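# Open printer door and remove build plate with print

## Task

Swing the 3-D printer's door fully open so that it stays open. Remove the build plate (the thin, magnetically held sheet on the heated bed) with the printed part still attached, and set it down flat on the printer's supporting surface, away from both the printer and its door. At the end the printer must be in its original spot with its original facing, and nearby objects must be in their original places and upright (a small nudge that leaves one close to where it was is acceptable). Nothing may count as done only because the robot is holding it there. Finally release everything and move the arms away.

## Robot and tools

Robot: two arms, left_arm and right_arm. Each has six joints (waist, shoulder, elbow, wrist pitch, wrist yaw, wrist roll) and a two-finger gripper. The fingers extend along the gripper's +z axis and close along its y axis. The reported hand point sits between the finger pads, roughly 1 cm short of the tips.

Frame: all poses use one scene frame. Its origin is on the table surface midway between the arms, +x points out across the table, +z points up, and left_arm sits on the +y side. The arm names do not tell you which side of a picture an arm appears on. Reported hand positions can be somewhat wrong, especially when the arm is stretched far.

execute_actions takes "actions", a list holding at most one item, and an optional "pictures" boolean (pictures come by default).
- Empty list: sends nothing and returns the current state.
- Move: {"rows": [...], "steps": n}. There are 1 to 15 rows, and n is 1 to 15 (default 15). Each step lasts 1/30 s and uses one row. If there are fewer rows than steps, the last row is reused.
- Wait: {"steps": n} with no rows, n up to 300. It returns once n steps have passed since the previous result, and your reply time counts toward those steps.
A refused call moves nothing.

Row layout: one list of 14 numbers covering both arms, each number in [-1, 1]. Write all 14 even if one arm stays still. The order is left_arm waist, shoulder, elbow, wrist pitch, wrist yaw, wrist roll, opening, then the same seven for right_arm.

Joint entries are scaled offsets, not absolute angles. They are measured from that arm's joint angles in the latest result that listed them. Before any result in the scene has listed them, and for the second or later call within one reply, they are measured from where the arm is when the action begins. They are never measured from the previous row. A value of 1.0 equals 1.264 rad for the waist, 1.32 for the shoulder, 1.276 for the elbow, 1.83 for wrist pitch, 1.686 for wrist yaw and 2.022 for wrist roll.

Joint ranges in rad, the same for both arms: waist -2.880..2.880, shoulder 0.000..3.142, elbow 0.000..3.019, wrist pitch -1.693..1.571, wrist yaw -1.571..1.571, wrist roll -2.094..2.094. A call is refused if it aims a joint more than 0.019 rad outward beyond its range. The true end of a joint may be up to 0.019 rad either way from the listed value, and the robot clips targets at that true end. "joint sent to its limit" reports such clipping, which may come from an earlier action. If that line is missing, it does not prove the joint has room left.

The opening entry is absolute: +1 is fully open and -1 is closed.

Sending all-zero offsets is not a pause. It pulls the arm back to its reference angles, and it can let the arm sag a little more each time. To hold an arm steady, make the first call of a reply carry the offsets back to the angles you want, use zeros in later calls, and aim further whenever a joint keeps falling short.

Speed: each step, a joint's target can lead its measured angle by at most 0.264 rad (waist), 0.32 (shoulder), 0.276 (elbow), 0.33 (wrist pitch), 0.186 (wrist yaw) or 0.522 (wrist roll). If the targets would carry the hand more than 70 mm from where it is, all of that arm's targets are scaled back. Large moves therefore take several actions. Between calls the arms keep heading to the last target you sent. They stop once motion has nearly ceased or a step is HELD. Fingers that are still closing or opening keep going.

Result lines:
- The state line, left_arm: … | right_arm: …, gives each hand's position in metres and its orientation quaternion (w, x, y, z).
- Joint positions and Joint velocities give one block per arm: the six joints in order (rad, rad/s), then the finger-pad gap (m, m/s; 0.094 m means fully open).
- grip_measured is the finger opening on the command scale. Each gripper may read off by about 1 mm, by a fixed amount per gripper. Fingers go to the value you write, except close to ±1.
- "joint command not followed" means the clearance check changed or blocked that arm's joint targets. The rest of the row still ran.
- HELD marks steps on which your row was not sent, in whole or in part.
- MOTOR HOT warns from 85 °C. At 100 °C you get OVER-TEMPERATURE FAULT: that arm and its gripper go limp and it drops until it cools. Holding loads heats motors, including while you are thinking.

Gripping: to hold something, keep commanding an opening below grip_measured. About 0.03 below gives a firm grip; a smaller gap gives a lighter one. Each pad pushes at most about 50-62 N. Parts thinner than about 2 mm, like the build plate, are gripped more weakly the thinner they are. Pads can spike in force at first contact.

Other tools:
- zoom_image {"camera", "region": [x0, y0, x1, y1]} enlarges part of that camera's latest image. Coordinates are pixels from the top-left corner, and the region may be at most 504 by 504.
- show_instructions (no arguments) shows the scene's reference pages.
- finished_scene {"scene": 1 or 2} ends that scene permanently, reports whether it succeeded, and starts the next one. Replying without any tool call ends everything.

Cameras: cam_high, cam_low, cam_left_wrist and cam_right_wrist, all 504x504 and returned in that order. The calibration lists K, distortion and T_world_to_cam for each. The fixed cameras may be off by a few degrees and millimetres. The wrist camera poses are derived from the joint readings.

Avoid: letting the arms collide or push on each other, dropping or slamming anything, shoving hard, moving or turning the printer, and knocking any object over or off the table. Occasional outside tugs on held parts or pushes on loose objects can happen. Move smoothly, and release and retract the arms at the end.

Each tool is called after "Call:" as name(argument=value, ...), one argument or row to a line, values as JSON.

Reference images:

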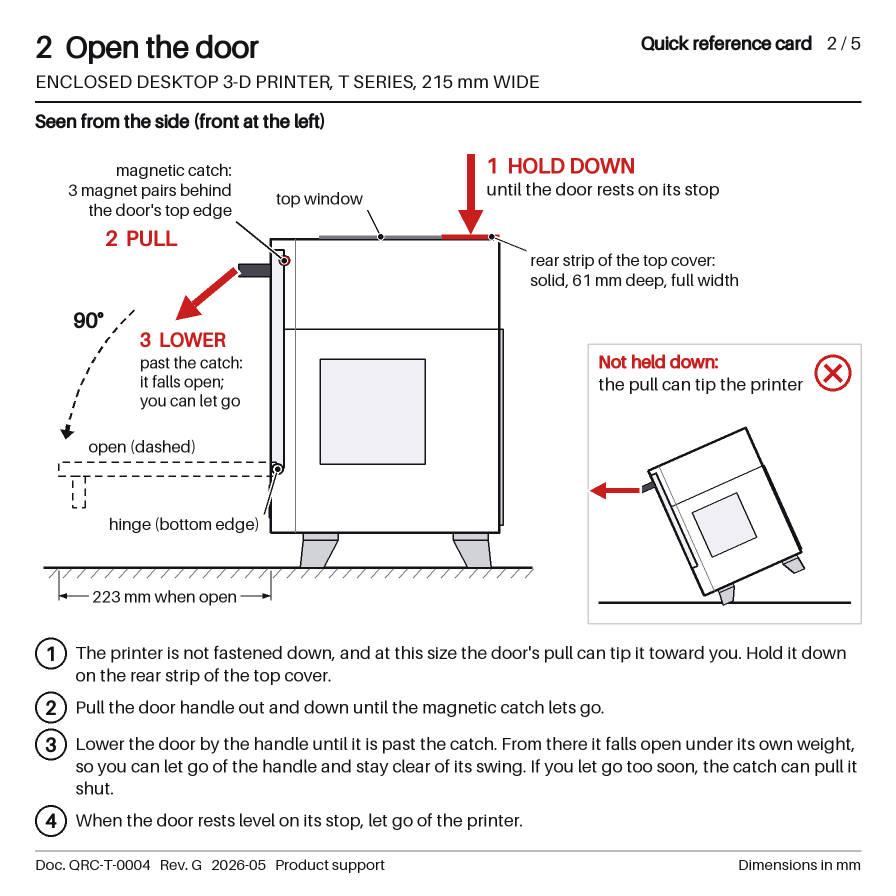

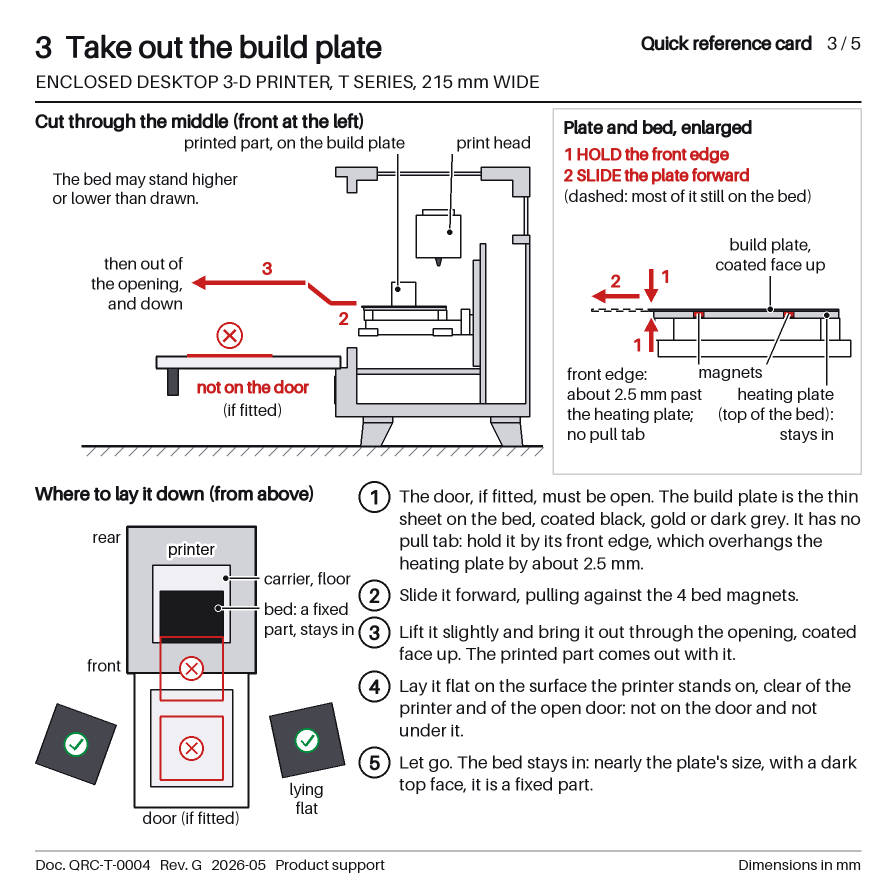

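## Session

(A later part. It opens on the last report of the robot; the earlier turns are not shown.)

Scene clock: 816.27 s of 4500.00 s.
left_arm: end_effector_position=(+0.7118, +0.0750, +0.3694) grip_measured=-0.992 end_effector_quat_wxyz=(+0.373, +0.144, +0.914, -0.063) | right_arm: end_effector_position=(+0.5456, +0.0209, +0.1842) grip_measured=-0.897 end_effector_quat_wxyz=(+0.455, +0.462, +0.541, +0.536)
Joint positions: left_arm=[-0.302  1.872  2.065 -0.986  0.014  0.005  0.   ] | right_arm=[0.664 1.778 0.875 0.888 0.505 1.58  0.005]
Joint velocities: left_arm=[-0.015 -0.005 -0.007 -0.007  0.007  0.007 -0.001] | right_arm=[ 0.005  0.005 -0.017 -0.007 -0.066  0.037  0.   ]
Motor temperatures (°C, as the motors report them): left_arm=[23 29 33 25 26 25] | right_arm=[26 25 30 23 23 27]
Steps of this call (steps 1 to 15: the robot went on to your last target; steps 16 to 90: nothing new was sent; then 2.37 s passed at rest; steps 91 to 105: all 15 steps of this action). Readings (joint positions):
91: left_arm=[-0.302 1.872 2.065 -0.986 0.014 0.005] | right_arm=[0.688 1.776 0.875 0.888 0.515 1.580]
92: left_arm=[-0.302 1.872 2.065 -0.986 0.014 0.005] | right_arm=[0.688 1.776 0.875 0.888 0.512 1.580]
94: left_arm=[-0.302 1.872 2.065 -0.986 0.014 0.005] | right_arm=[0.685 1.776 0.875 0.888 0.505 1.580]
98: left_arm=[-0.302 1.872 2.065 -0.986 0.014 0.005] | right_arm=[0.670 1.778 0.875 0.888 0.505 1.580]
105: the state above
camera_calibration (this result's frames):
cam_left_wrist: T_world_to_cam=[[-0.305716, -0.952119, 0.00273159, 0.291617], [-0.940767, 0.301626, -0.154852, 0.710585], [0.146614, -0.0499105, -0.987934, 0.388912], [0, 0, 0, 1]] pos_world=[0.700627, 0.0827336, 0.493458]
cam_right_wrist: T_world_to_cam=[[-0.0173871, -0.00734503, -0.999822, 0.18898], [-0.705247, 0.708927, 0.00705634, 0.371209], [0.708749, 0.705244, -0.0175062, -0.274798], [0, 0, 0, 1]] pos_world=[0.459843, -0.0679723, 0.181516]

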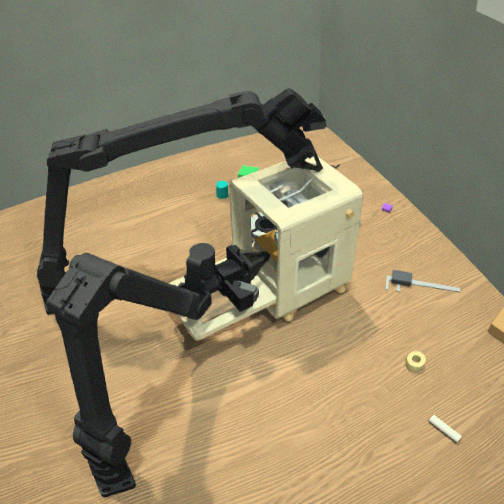

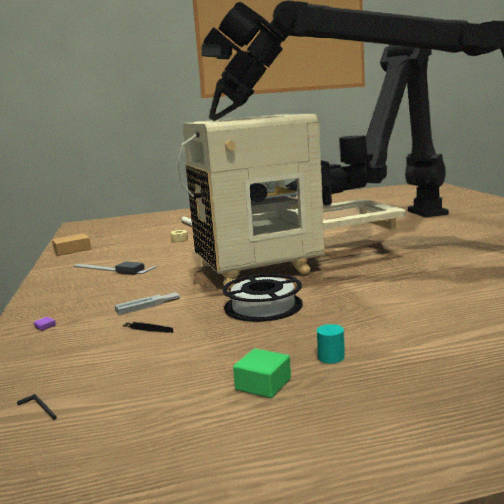

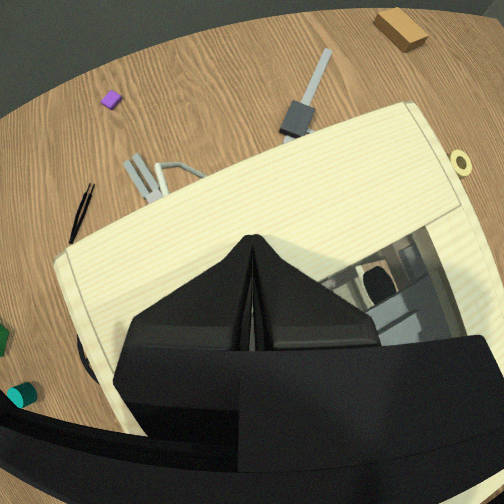

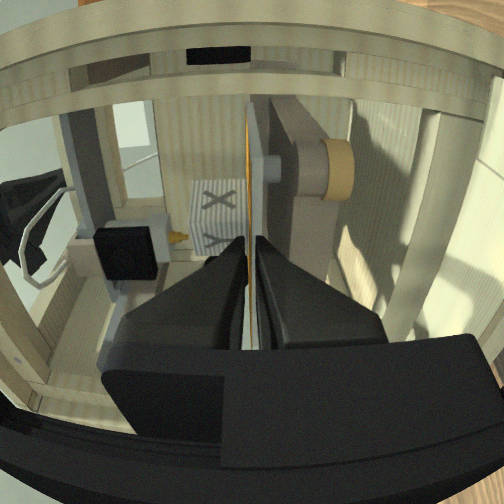

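Call:
execute_actions(
  actions=[
    {"rows":[[0,0.05,0,0,0,0,-1,-0.008,0,0,0,-0.002,0,-0.895],[0,0.1,-0.04,-0.02,0,0,-1,-0.014,0,0,0,-0.004,0,-0.895],[0,0.15,-0.06,-0.03,0,0,-1,-0.02,0,0,0,-0.006,0,-0.895],[0,0.15,-0.06,-0.03,0,0,-1,-0.025,0,0,0,-0.008,0,-0.895],[0,0.15,-0.06,-0.03,0,0,-1,-0.03,0,0,0,-0.01,0,-0.895],[0,0.15,-0.06,-0.03,0,0,-1,-0.035,0,0,0,-0.011,0,-0.895],[0,0.15,-0.06,-0.03,0,0,-1,-0.04,0,0,0,-0.012,0,-0.895]],"steps":15},
  ],
)

Call:
zoom_image(
  camera="cam_right_wrist",
  region=[210,190,290,290],
)

Scene clock: 823.07 s of 4500.00 s.
left_arm: end_effector_position=(+0.7131, +0.0746, +0.3653) grip_measured=-0.992 end_effector_quat_wxyz=(+0.371, +0.144, +0.915, -0.062) | right_arm: end_effector_position=(+0.5511, +0.0133, +0.1837) grip_measured=-0.897 end_effector_quat_wxyz=(+0.454, +0.461, +0.542, +0.536)
Joint positions: left_arm=[-0.302  1.878  2.065 -0.986  0.014  0.005  0.   ] | right_arm=[0.643 1.777 0.874 0.888 0.481 1.58  0.005]
Joint velocities: left_arm=[-0.005  0.005  0.012 -0.012  0.007  0.007 -0.001] | right_arm=[-0.015  0.005 -0.012  0.017  0.095 -0.022 -0.001]
Motor temperatures (°C, as the motors report them): left_arm=[23 29 33 25 26 25] | right_arm=[26 25 30 23 23 27]
Steps of this call (steps 1 to 15: the robot went on to your last target; steps 16 to 90: nothing new was sent; then 3.30 s passed at rest; steps 91 to 105: all 15 steps of this action). Readings (joint positions):
91: left_arm=[-0.302 1.876 2.065 -0.986 0.014 0.005] | right_arm=[0.664 1.778 0.875 0.888 0.505 1.580]
92: left_arm=[-0.302 1.878 2.065 -0.986 0.014 0.005] | right_arm=[0.663 1.778 0.875 0.888 0.503 1.580]
94: left_arm=[-0.302 1.878 2.065 -0.986 0.014 0.005] | right_arm=[0.659 1.778 0.875 0.888 0.496 1.580]
98: left_arm=[-0.302 1.878 2.065 -0.986 0.014 0.005] | right_arm=[0.643 1.777 0.874 0.888 0.481 1.580]
105: the state above
camera_calibration (this result's frames):
cam_left_wrist: T_world_to_cam=[[-0.305701, -0.952124, 0.0027791, 0.291612], [-0.941597, 0.301885, -0.149197, 0.709788], [0.141215, -0.0482263, -0.988804, 0.388644], [0, 0, 0, 1]] pos_world=[0.702598, 0.0821186, 0.48938]
cam_right_wrist: T_world_to_cam=[[-0.0184779, -0.00782699, -0.999799, 0.189122], [-0.707397, 0.706776, 0.00754079, 0.381587], [0.706575, 0.707394, -0.0185965, -0.27199], [0, 0, 0, 1]] pos_world=[0.465609, -0.0758122, 0.181149]

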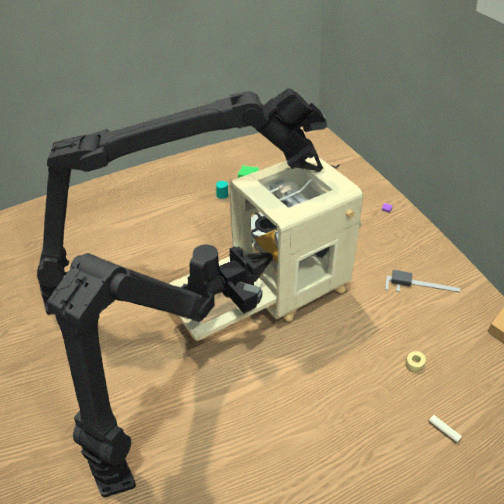

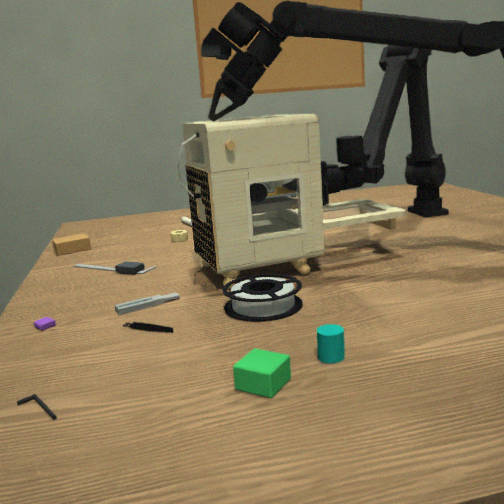

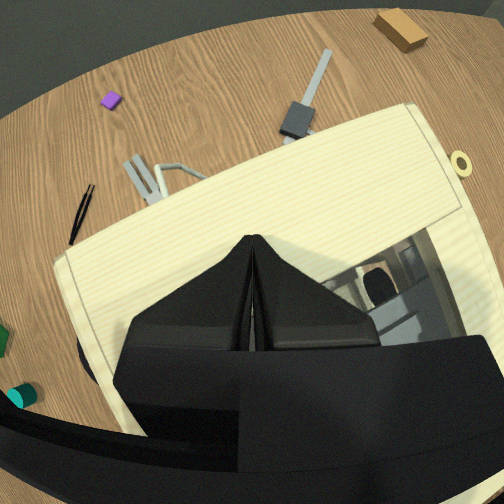

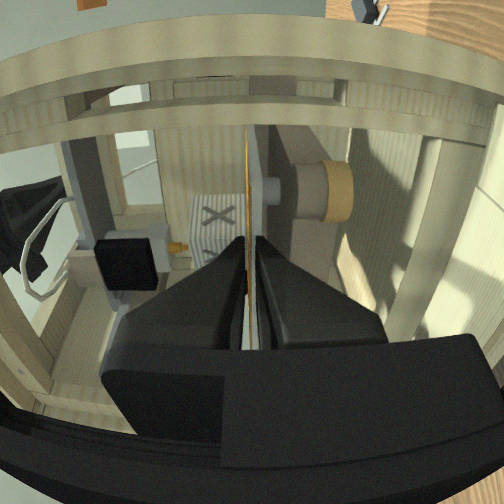

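Region (210, 190, 290, 290) of cam_right_wrist's 504x504 image, scaled by 5.040, with more detail than that image has; it fills the left 403 columns of this view, and the rest is white.

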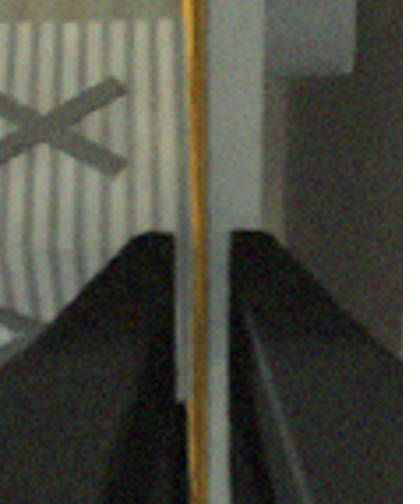

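Call:
execute_actions(
  actions=[
    {"rows":[[0,0.15,-0.06,-0.03,0,0,-1,-0.025,0,0,0,0,0,-0.91],[0,0.15,-0.06,-0.03,0,0,-1,-0.025,0,0,0,0,0,-0.925],[0,0.15,-0.06,-0.03,0,0,-1,-0.025,0,0,0,0,0,-0.94],[0,0.15,-0.06,-0.03,0,0,-1,-0.025,0,0,0,0,0,-0.95],[0,0.15,-0.06,-0.03,0,0,-1,-0.025,0,0,0,0,0,-0.96],[0,0.15,-0.06,-0.03,0,0,-1,-0.025,0,0,0,0,0,-0.97],[0,0.15,-0.06,-0.03,0,0,-1,-0.025,0,0,0,0,0,-0.98],[0,0.15,-0.06,-0.03,0,0,-1,-0.025,0,0,0,0,0,-1]],"steps":15},
  ],
)

Call:
zoom_image(
  camera="cam_right_wrist",
  region=[210,150,290,290],
)

Scene clock: 830.37 s of 4500.00 s.
left_arm: end_effector_position=(+0.7131, +0.0746, +0.3653) grip_measured=-0.992 end_effector_quat_wxyz=(+0.371, +0.144, +0.915, -0.062) | right_arm: end_effector_position=(+0.5511, +0.0131, +0.1833) grip_measured=-0.981 end_effector_quat_wxyz=(+0.454, +0.461, +0.543, +0.536)
Joint positions: left_arm=[-0.302  1.878  2.065 -0.986  0.014  0.005  0.   ] | right_arm=[0.643 1.777 0.873 0.888 0.479 1.58  0.001]
Joint velocities: left_arm=[ 0.024  0.005  0.007 -0.002 -0.081 -0.051 -0.   ] | right_arm=[-0.005 -0.005  0.002 -0.002 -0.051  0.095  0.   ]
Motor temperatures (°C, as the motors report them): left_arm=[23 29 33 25 26 25] | right_arm=[26 25 30 23 23 27]
Steps of this call (steps 1 to 15: the robot went on to your last target; steps 16 to 90: nothing new was sent; then 3.80 s passed at rest; steps 91 to 105: all 15 steps of this action). Readings (joint positions):
91: left_arm=[-0.302 1.878 2.065 -0.986 0.014 0.005] | right_arm=[0.643 1.777 0.874 0.888 0.481 1.580]
92: left_arm=[-0.302 1.878 2.065 -0.986 0.014 0.005] | right_arm=[0.643 1.777 0.874 0.888 0.481 1.580]
94: left_arm=[-0.302 1.878 2.065 -0.986 0.014 0.005] | right_arm=[0.643 1.777 0.873 0.888 0.480 1.580]
98: left_arm=[-0.302 1.878 2.065 -0.986 0.014 0.005] | right_arm=[0.643 1.777 0.873 0.888 0.479 1.580]
105: the state above
camera_calibration (this result's frames):
cam_left_wrist: T_world_to_cam=[[-0.305701, -0.952124, 0.0027791, 0.291612], [-0.941597, 0.301885, -0.149197, 0.709788], [0.141215, -0.0482263, -0.988804, 0.388644], [0, 0, 0, 1]] pos_world=[0.702598, 0.0821186, 0.48938]
cam_right_wrist: T_world_to_cam=[[-0.019097, -0.00828513, -0.999783, 0.189109], [-0.70847, 0.705699, 0.00768448, 0.382282], [0.705483, 0.708463, -0.0193465, -0.271143], [0, 0, 0, 1]] pos_world=[0.465733, -0.0761149, 0.180885]

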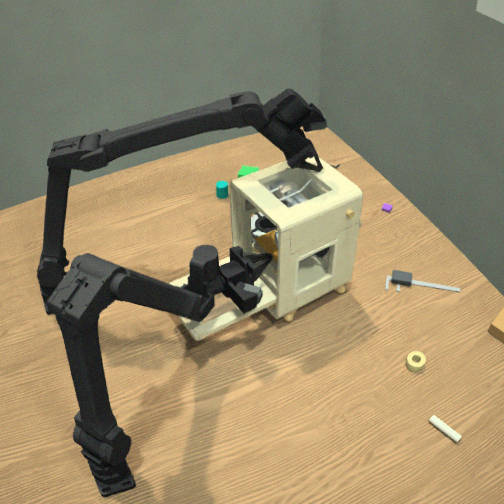

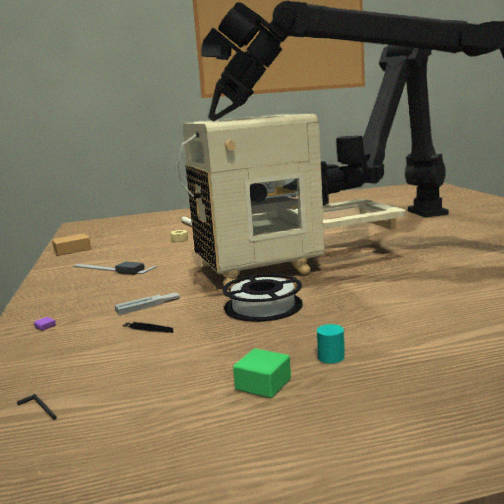

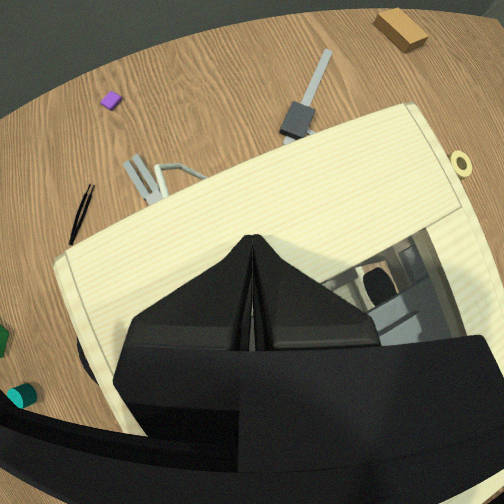

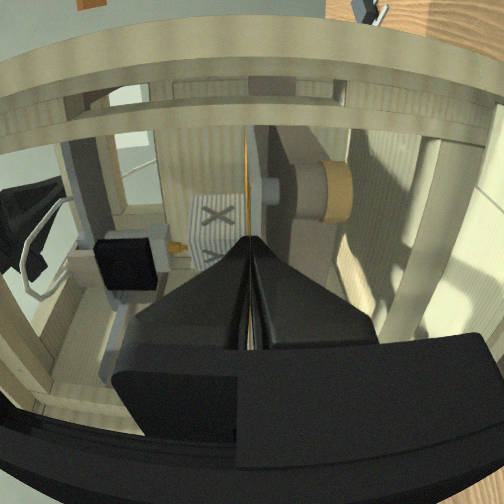

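Region (210, 150, 290, 290) of cam_right_wrist's 504x504 image, scaled by 3.600, with more detail than that image has; it fills the left 288 columns of this view, and the rest is white.

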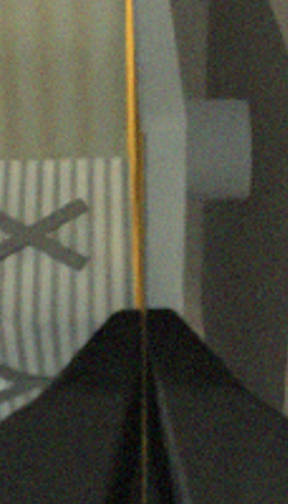

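Call:
execute_actions(
  actions=[
    {"rows":[[0,0.2,-0.08,-0.05,0,0,-1,0,0,0,0,0,0,-1],[0,0.2,-0.08,-0.05,0,0,-1,0.003,0,0,0,0.001,0,-1],[0,0.2,-0.08,-0.05,0,0,-1,0.005,0,0,0,0.002,0,-1],[0,0.2,-0.08,-0.05,0,0,-1,0.007,0,0,0,0.003,0,-1],[0,0.2,-0.08,-0.05,0,0,-1,0.009,0,0,0,0.004,0,-1],[0,0.2,-0.08,-0.05,0,0,-1,0.011,0,0,0,0.005,0,-1],[0,0.2,-0.08,-0.05,0,0,-1,0.013,0,0,0,0.006,0,-1],[0,0.2,-0.08,-0.05,0,0,-1,0.015,0,0,0,0.007,0,-1],[0,0.2,-0.08,-0.05,0,0,-1,0.017,0,0,0,0.008,0,-1],[0,0.2,-0.08,-0.05,0,0,-1,0.019,0,0,0,0.009,0,-1],[0,0.2,-0.08,-0.05,0,0,-1,0.021,0,0,0,0.01,0,-1]],"steps":15},
  ],
)

Call:
zoom_image(
  camera="cam_right_wrist",
  region=[210,150,290,290],
)

Scene clock: 845.57 s of 4500.00 s.
left_arm: end_effector_position=(+0.7131, +0.0746, +0.3653) grip_measured=-0.992 end_effector_quat_wxyz=(+0.371, +0.144, +0.915, -0.062) | right_arm: end_effector_position=(+0.5499, +0.0138, +0.1833) grip_measured=-0.981 end_effector_quat_wxyz=(+0.456, +0.463, +0.541, +0.534)
Joint positions: left_arm=[-0.302  1.878  2.065 -0.986  0.014  0.005  0.   ] | right_arm=[0.648 1.777 0.873 0.888 0.491 1.58  0.001]
Joint velocities: left_arm=[-0.005 -0.015 -0.012  0.017 -0.022 -0.007  0.001] | right_arm=[-0.005  0.005 -0.022  0.012  0.022 -0.022 -0.001]
Motor temperatures (°C, as the motors report them): left_arm=[23 29 32 25 26 25] | right_arm=[26 25 30 23 23 27]
Steps of this call (steps 1 to 15: the robot went on to your last target; steps 16 to 90: nothing new was sent; then 11.70 s passed at rest; steps 91 to 105: all 15 steps of this action). Readings (joint positions):
91: left_arm=[-0.302 1.878 2.065 -0.986 0.014 0.005] | right_arm=[0.643 1.777 0.873 0.888 0.479 1.580]
92: left_arm=[-0.302 1.878 2.065 -0.986 0.014 0.005] | right_arm=[0.644 1.777 0.873 0.888 0.481 1.580]
94: left_arm=[-0.302 1.878 2.065 -0.986 0.014 0.005] | right_arm=[0.645 1.777 0.873 0.888 0.482 1.580]
98: left_arm=[-0.302 1.878 2.065 -0.986 0.014 0.005] | right_arm=[0.646 1.777 0.873 0.888 0.486 1.580]
105: the state above
camera_calibration (this result's frames):
cam_left_wrist: T_world_to_cam=[[-0.305701, -0.952124, 0.0027791, 0.291612], [-0.941597, 0.301885, -0.149197, 0.709788], [0.141215, -0.0482263, -0.988804, 0.388644], [0, 0, 0, 1]] pos_world=[0.702598, 0.0821186, 0.48938]
cam_right_wrist: T_world_to_cam=[[-0.0190423, -0.00829947, -0.999784, 0.189077], [-0.703338, 0.710816, 0.00749538, 0.378095], [0.7106, 0.703329, -0.0193729, -0.273487], [0, 0, 0, 1]] pos_world=[0.463869, -0.0748355, 0.180904]

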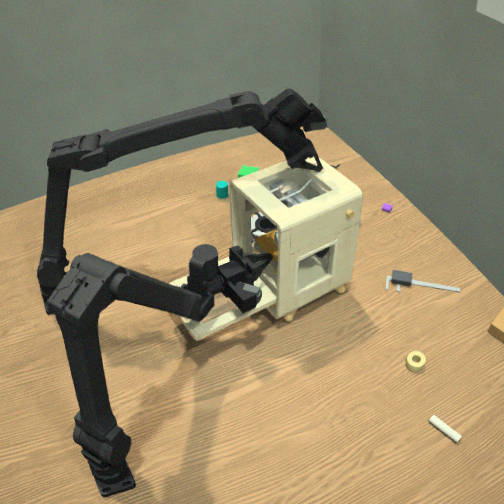

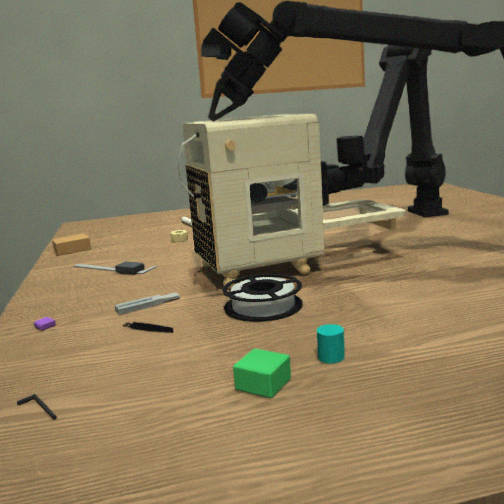

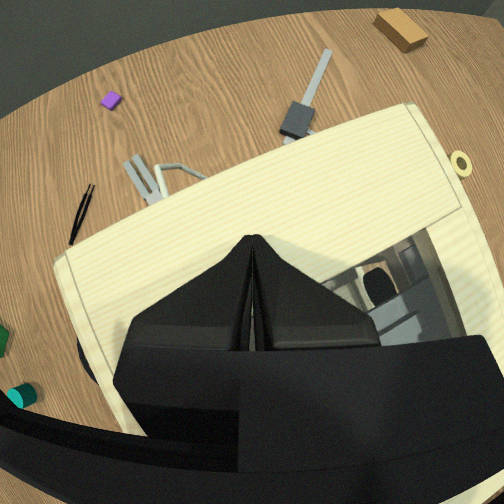

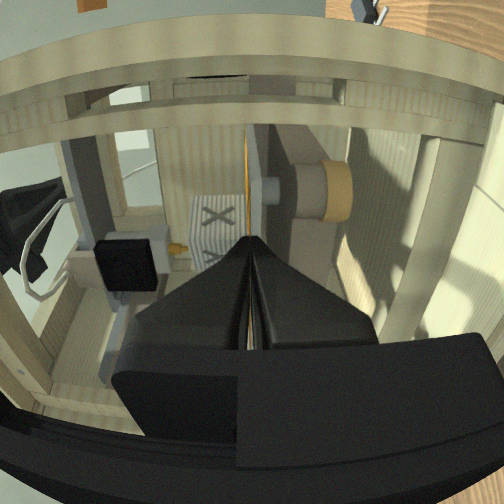

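Region (210, 150, 290, 290) of cam_right_wrist's 504x504 image, scaled by 3.600, with more detail than that image has; it fills the left 288 columns of this view, and the rest is white.

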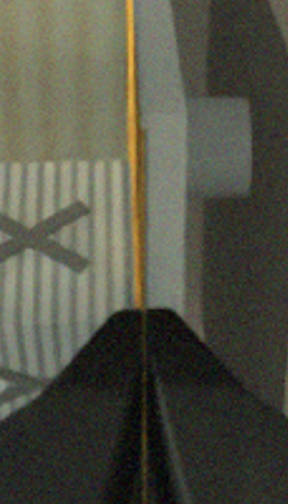

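Call:
execute_actions(
  actions=[
    {"rows":[[0,0.2,-0.08,-0.05,0,0,-1,0.01,-0.005,0,0,0,0,-1],[0,0.2,-0.08,-0.05,0,0,-1,0.012,-0.01,0,0,0,0,-1],[0,0.2,-0.08,-0.05,0,0,-1,0.014,-0.014,0,0,0,0,-1],[0,0.2,-0.08,-0.05,0,0,-1,0.016,-0.017,0,0,0,0,-1],[0,0.2,-0.08,-0.05,0,0,-1,0.018,-0.02,0,0,0,0,-1],[0,0.2,-0.08,-0.05,0,0,-1,0.02,-0.022,0,0,0,0,-1],[0,0.2,-0.08,-0.05,0,0,-1,0.022,-0.024,0,0,0,0,-1],[0,0.2,-0.08,-0.05,0,0,-1,0.024,-0.026,0,0,0,0,-1],[0,0.2,-0.08,-0.05,0,0,-1,0.026,-0.028,0,0,0,0,-1]],"steps":15},
  ],
)

Call:
zoom_image(
  camera="cam_right_wrist",
  region=[210,150,290,290],
)

Scene clock: 859.90 s of 4500.00 s.
left_arm: end_effector_position=(+0.7131, +0.0746, +0.3653) grip_measured=-0.992 end_effector_quat_wxyz=(+0.371, +0.144, +0.915, -0.062) | right_arm: end_effector_position=(+0.5492, +0.0147, +0.1840) grip_measured=-0.981 end_effector_quat_wxyz=(+0.456, +0.463, +0.541, +0.535)
Joint positions: left_arm=[-0.302  1.878  2.065 -0.986  0.014  0.005  0.   ] | right_arm=[0.65  1.776 0.873 0.888 0.493 1.58  0.001]
Joint velocities: left_arm=[ 0.005  0.005  0.007  0.037 -0.081  0.022  0.   ] | right_arm=[-0.005  0.005  0.007 -0.022  0.022 -0.051  0.   ]
Motor temperatures (°C, as the motors report them): left_arm=[23 29 32 25 26 25] | right_arm=[26 25 30 23 23 27]
Steps of this call (steps 1 to 15: the robot went on to your last target; steps 16 to 90: nothing new was sent; then 10.83 s passed at rest; steps 91 to 105: all 15 steps of this action). Readings (joint positions):
91: left_arm=[-0.302 1.878 2.065 -0.986 0.014 0.005] | right_arm=[0.648 1.777 0.873 0.888 0.491 1.580]
92: left_arm=[-0.302 1.878 2.065 -0.986 0.014 0.005] | right_arm=[0.648 1.777 0.873 0.888 0.491 1.580]
94: left_arm=[-0.302 1.878 2.065 -0.986 0.014 0.005] | right_arm=[0.648 1.777 0.873 0.888 0.491 1.580]
98: left_arm=[-0.302 1.878 2.065 -0.986 0.014 0.005] | right_arm=[0.648 1.776 0.873 0.888 0.491 1.580]
105: the state above
camera_calibration (this result's frames):
cam_left_wrist: T_world_to_cam=[[-0.305701, -0.952124, 0.0027791, 0.291612], [-0.941597, 0.301885, -0.149197, 0.709788], [0.141215, -0.0482263, -0.988804, 0.388644], [0, 0, 0, 1]] pos_world=[0.702598, 0.0821186, 0.48938]
cam_right_wrist: T_world_to_cam=[[-0.0181102, -0.0076381, -0.999807, 0.189249], [-0.703616, 0.710543, 0.00731682, 0.377138], [0.710349, 0.703613, -0.0182423, -0.27367], [0, 0, 0, 1]] pos_world=[0.463189, -0.0739694, 0.181461]

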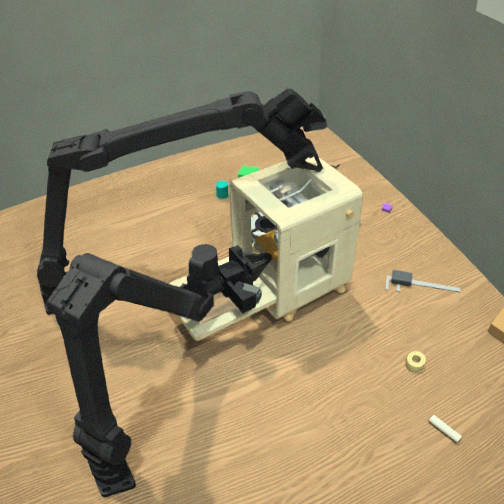

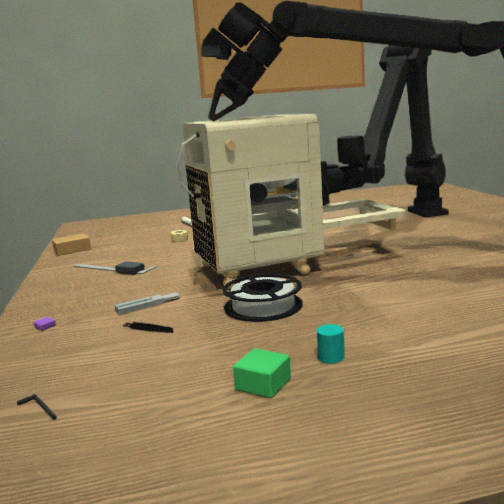

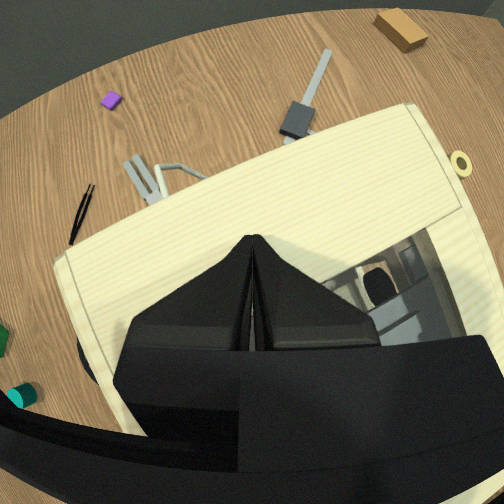

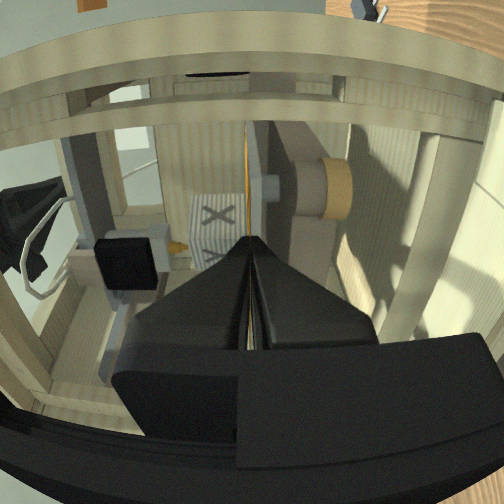

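Region (210, 150, 290, 290) of cam_right_wrist's 504x504 image, scaled by 3.600, with more detail than that image has; it fills the left 288 columns of this view, and the rest is white.

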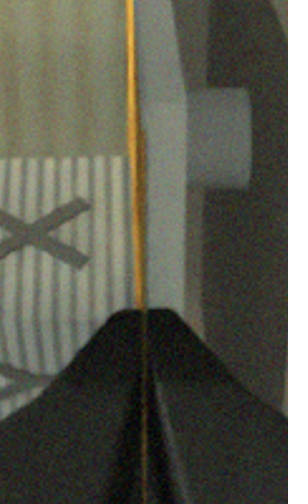

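Call:
execute_actions(
  actions=[],
)

Call:
zoom_image(
  camera="cam_right_wrist",
  region=[200,110,300,290],
)

Scene clock: 863.40 s of 4500.00 s.
left_arm: end_effector_position=(+0.7131, +0.0746, +0.3653) grip_measured=-0.992 end_effector_quat_wxyz=(+0.371, +0.144, +0.915, -0.062) | right_arm: end_effector_position=(+0.5492, +0.0147, +0.1840) grip_measured=-0.981 end_effector_quat_wxyz=(+0.456, +0.463, +0.541, +0.535)
Joint positions: left_arm=[-0.302  1.878  2.065 -0.986  0.014  0.005  0.   ] | right_arm=[0.65  1.776 0.873 0.888 0.493 1.58  0.001]
Joint velocities: left_arm=[-0.005 -0.015 -0.002 -0.012  0.095  0.007 -0.   ] | right_arm=[-0.015 -0.005  0.012  0.007 -0.022 -0.022 -0.001]
Motor temperatures (°C, as the motors report them): left_arm=[23 29 32 25 26 25] | right_arm=[26 25 30 23 23 27]
Steps of this call (steps 1 to 15: the robot went on to your last target; steps 16 to 90: nothing new was sent; then 0.50 s passed at rest). Readings (joint positions):
1: left_arm=[-0.302 1.878 2.065 -0.986 0.014 0.005] | right_arm=[0.650 1.776 0.873 0.888 0.493 1.580]
2: left_arm=[-0.302 1.878 2.065 -0.986 0.014 0.005] | right_arm=[0.650 1.776 0.873 0.888 0.493 1.580]
4: left_arm=[-0.302 1.878 2.065 -0.986 0.014 0.005] | right_arm=[0.650 1.776 0.873 0.888 0.493 1.580]
8: left_arm=[-0.302 1.878 2.065 -0.986 0.014 0.005] | right_arm=[0.650 1.776 0.873 0.888 0.493 1.580]
90: the state above
All arms were judged still, so your last target was given up. Only a new action makes them travel on or press farther. Fingers that are still opening or closing keep moving.
camera_calibration (this result's frames):
cam_left_wrist: T_world_to_cam=[[-0.305701, -0.952124, 0.0027791, 0.291612], [-0.941597, 0.301885, -0.149197, 0.709788], [0.141215, -0.0482263, -0.988804, 0.388644], [0, 0, 0, 1]] pos_world=[0.702598, 0.0821186, 0.48938]
cam_right_wrist: T_world_to_cam=[[-0.0181102, -0.0076381, -0.999807, 0.189249], [-0.703616, 0.710543, 0.00731682, 0.377138], [0.710349, 0.703613, -0.0182423, -0.27367], [0, 0, 0, 1]] pos_world=[0.463189, -0.0739694, 0.181461]

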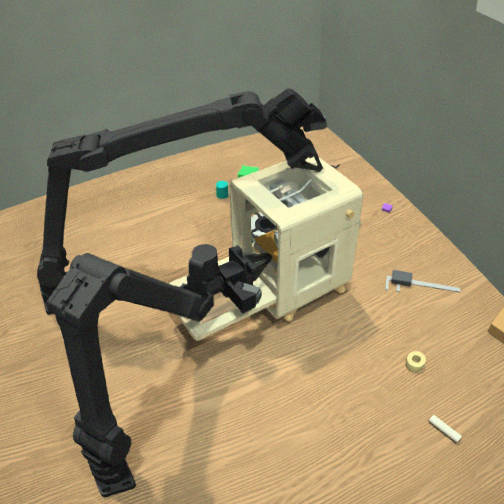

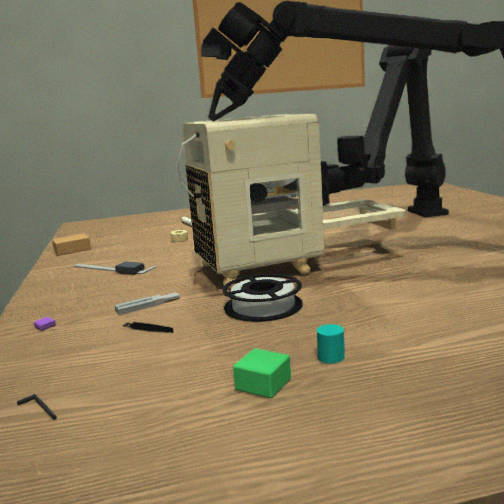

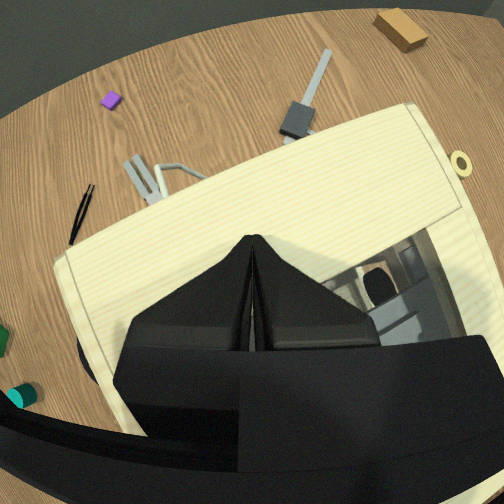

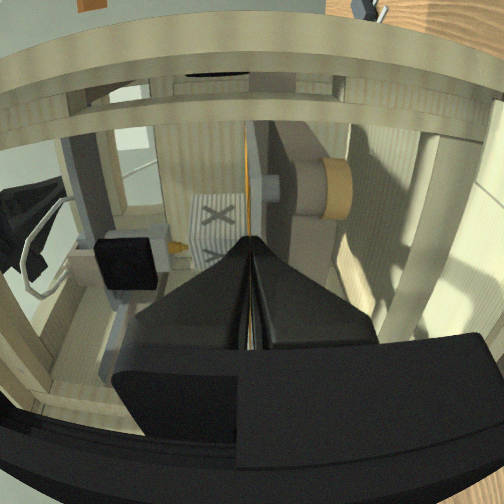

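Region (200, 110, 300, 290) of cam_right_wrist's 504x504 image, scaled by 2.800, with more detail than that image has.

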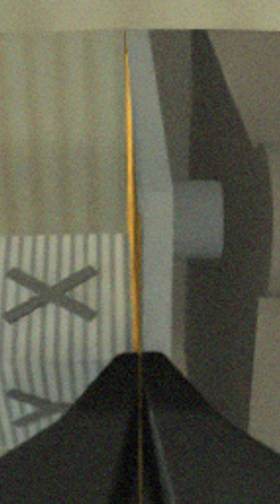

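Call:
execute_actions(
  actions=[
    {"rows":[[0,0.2,-0.08,-0.05,0,0,-1,0.01,-0.012,0,0,0.002,0,-1],[0,0.2,-0.08,-0.05,0,0,-1,0.015,-0.018,0,0,0.002,0,-1],[0,0.2,-0.08,-0.05,0,0,-1,0.02,-0.022,-0.004,0,0.003,0,-1],[0,0.2,-0.08,-0.05,0,0,-1,0.022,-0.026,-0.007,0,0.003,0,-1],[0,0.2,-0.08,-0.05,0,0,-1,0.024,-0.029,-0.01,0,0.004,0,-1],[0,0.2,-0.08,-0.05,0,0,-1,0.026,-0.032,-0.013,0,0.004,0,-1],[0,0.2,-0.08,-0.05,0,0,-1,0.028,-0.035,-0.016,0,0.005,0,-1],[0,0.2,-0.08,-0.05,0,0,-1,0.03,-0.038,-0.019,0,0.005,0,-1]],"steps":15},
  ],
)

Call:
zoom_image(
  camera="cam_right_wrist",
  region=[200,110,300,290],
)

Scene clock: 872.43 s of 4500.00 s.
left_arm: end_effector_position=(+0.7131, +0.0746, +0.3653) grip_measured=-0.992 end_effector_quat_wxyz=(+0.371, +0.144, +0.915, -0.062) | right_arm: end_effector_position=(+0.5321, +0.0278, +0.1947) grip_measured=-0.981 end_effector_quat_wxyz=(+0.449, +0.454, +0.542, +0.546)
Joint positions: left_arm=[-0.302  1.878  2.065 -0.986  0.014  0.005  0.   ] | right_arm=[0.685 1.744 0.854 0.888 0.5   1.58  0.001]
Joint velocities: left_arm=[ 0.005 -0.005 -0.007 -0.002 -0.037  0.066  0.001] | right_arm=[ 0.034 -0.054 -0.002 -0.002 -0.037 -0.007 -0.001]
Motor temperatures (°C, as the motors report them): left_arm=[23 29 32 25 26 25] | right_arm=[26 25 30 23 23 27]
Steps of this call (steps 1 to 90: nothing new was sent; then 5.53 s passed at rest; steps 91 to 105: all 15 steps of this action). Readings (joint positions):
91: left_arm=[-0.302 1.878 2.065 -0.986 0.014 0.005] | right_arm=[0.650 1.776 0.873 0.888 0.494 1.580]
92: left_arm=[-0.302 1.878 2.065 -0.986 0.014 0.005] | right_arm=[0.650 1.776 0.873 0.888 0.494 1.580]
94: left_arm=[-0.302 1.878 2.065 -0.986 0.014 0.005] | right_arm=[0.650 1.776 0.873 0.888 0.495 1.580]
98: left_arm=[-0.302 1.878 2.065 -0.986 0.014 0.005] | right_arm=[0.656 1.772 0.868 0.888 0.498 1.580]
105: the state above
camera_calibration (this result's frames):
cam_left_wrist: T_world_to_cam=[[-0.305701, -0.952124, 0.0027791, 0.291612], [-0.941597, 0.301885, -0.149197, 0.709788], [0.141215, -0.0482263, -0.988804, 0.388644], [0, 0, 0, 1]] pos_world=[0.702598, 0.0821186, 0.48938]
cam_right_wrist: T_world_to_cam=[[-0.00748618, 0.000223283, -0.999972, 0.193867], [-0.723458, 0.690346, 0.00557024, 0.367209], [0.690327, 0.72348, -0.00500652, -0.26303], [0, 0, 0, 1]] pos_world=[0.448689, -0.0632474, 0.1905]

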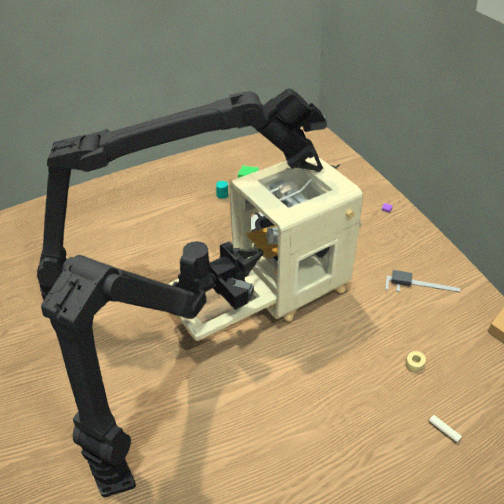

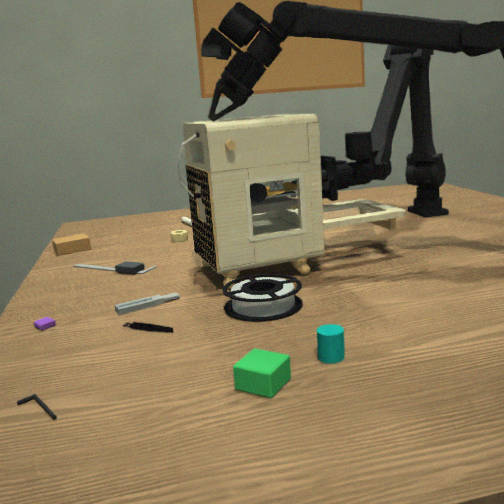

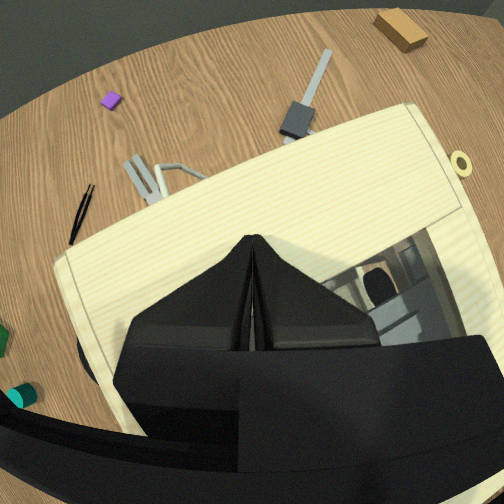

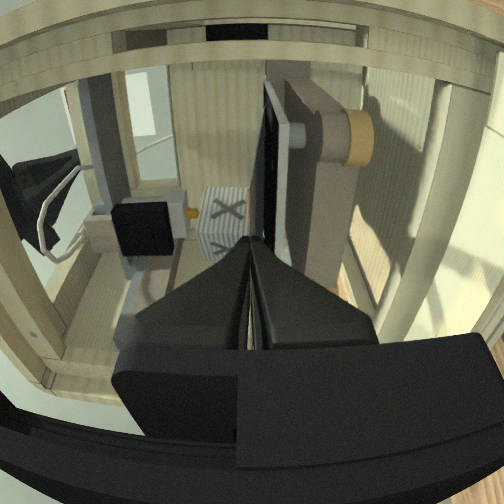

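Region (200, 110, 300, 290) of cam_right_wrist's 504x504 image, scaled by 2.800, with more detail than that image has.

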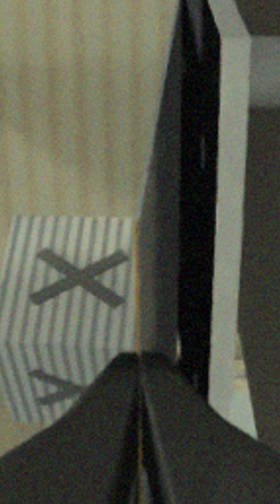

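Call:
execute_actions(
  actions=[
    {"rows":[[0,0.1,-0.04,-0.02,0,0,-1,0,0,-0.003,0,0,0,-1],[0,0.1,-0.04,-0.02,0,0,-1,0,0,-0.006,0,0,0,-1],[0,0.1,-0.04,-0.02,0,0,-1,0,0,-0.009,0,0,0,-1],[0,0.1,-0.04,-0.02,0,0,-1,0,0,-0.012,0,0,0,-1],[0,0.1,-0.04,-0.02,0,0,-1,0,0,-0.015,0,0,0,-1],[0,0.1,-0.04,-0.02,0,0,-1,0,0,-0.018,0,0,0,-1],[0,0.1,-0.04,-0.02,0,0,-1,0,0,-0.021,0,0,0,-1]],"steps":15},
  ],
)

Call:
zoom_image(
  camera="cam_right_wrist",
  region=[170,60,330,290],
)

Scene clock: 885.13 s of 4500.00 s.
left_arm: end_effector_position=(+0.7131, +0.0746, +0.3653) grip_measured=-0.992 end_effector_quat_wxyz=(+0.371, +0.144, +0.915, -0.062) | right_arm: end_effector_position=(+0.5270, +0.0239, +0.1853) grip_measured=-0.981 end_effector_quat_wxyz=(+0.448, +0.455, +0.550, +0.539)
Joint positions: left_arm=[-0.302  1.878  2.065 -0.986  0.014  0.005  0.   ] | right_arm=[0.685 1.743 0.833 0.888 0.5   1.58  0.001]
Joint velocities: left_arm=[-0.005 -0.015  0.022 -0.002 -0.051  0.022 -0.   ] | right_arm=[-0.005 -0.005 -0.002  0.007 -0.007 -0.022  0.001]
Motor temperatures (°C, as the motors report them): left_arm=[23 29 32 25 26 25] | right_arm=[26 25 30 23 23 27]
Steps of this call (steps 1 to 15: the robot went on to your last target; steps 16 to 90: nothing new was sent; then 9.20 s passed at rest; steps 91 to 105: all 15 steps of this action). Readings (joint positions):
91: left_arm=[-0.302 1.878 2.065 -0.986 0.014 0.005] | right_arm=[0.685 1.743 0.854 0.888 0.500 1.580]
92: left_arm=[-0.302 1.878 2.065 -0.986 0.014 0.005] | right_arm=[0.685 1.743 0.854 0.888 0.500 1.580]
94: left_arm=[-0.302 1.878 2.065 -0.986 0.014 0.005] | right_arm=[0.685 1.743 0.853 0.888 0.500 1.580]
98: left_arm=[-0.302 1.878 2.065 -0.986 0.014 0.005] | right_arm=[0.685 1.743 0.841 0.888 0.500 1.580]
105: the state above
camera_calibration (this result's frames):
cam_left_wrist: T_world_to_cam=[[-0.305701, -0.952124, 0.0027791, 0.291612], [-0.941597, 0.301885, -0.149197, 0.709788], [0.141215, -0.0482263, -0.988804, 0.388644], [0, 0, 0, 1]] pos_world=[0.702598, 0.0821186, 0.48938]
cam_right_wrist: T_world_to_cam=[[-0.0234311, -0.0128171, -0.999643, 0.19306], [-0.723613, 0.690159, 0.0081121, 0.365846], [0.689809, 0.723544, -0.0254458, -0.252632], [0, 0, 0, 1]] pos_world=[0.443522, -0.0672268, 0.183595]

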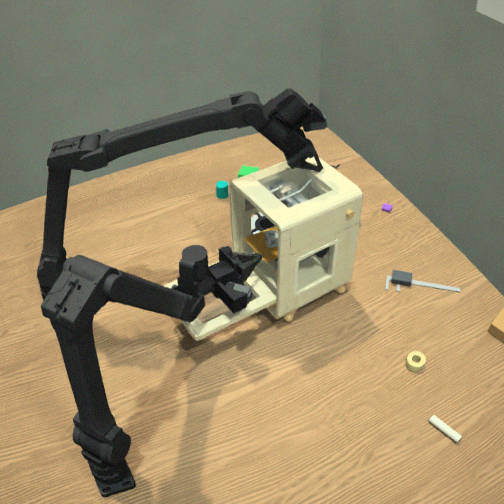

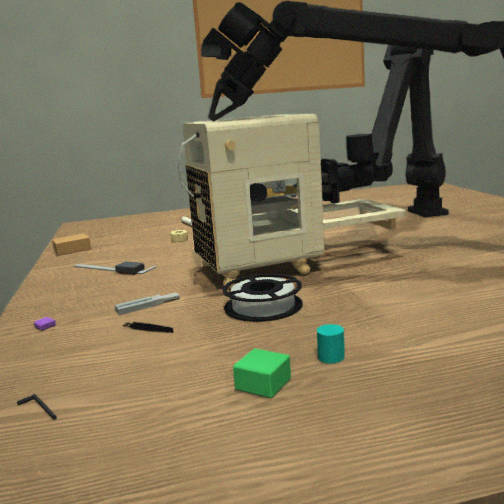

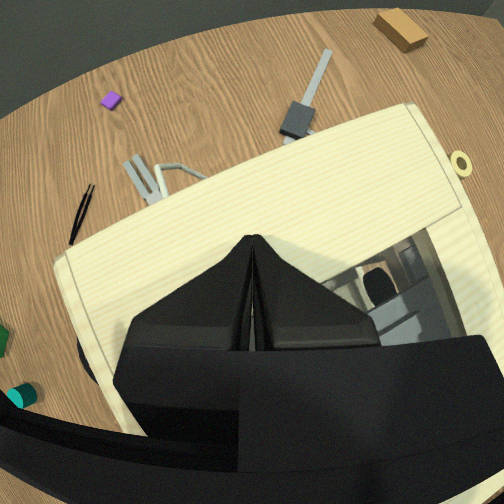

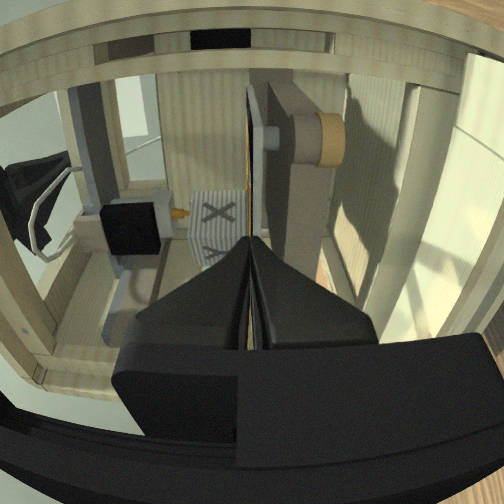

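Region (170, 60, 330, 290) of cam_right_wrist's 504x504 image, scaled by 2.191, with more detail than that image has; it fills the left 351 columns of this view, and the rest is white.

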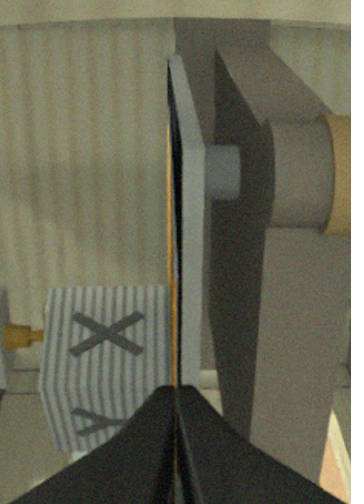

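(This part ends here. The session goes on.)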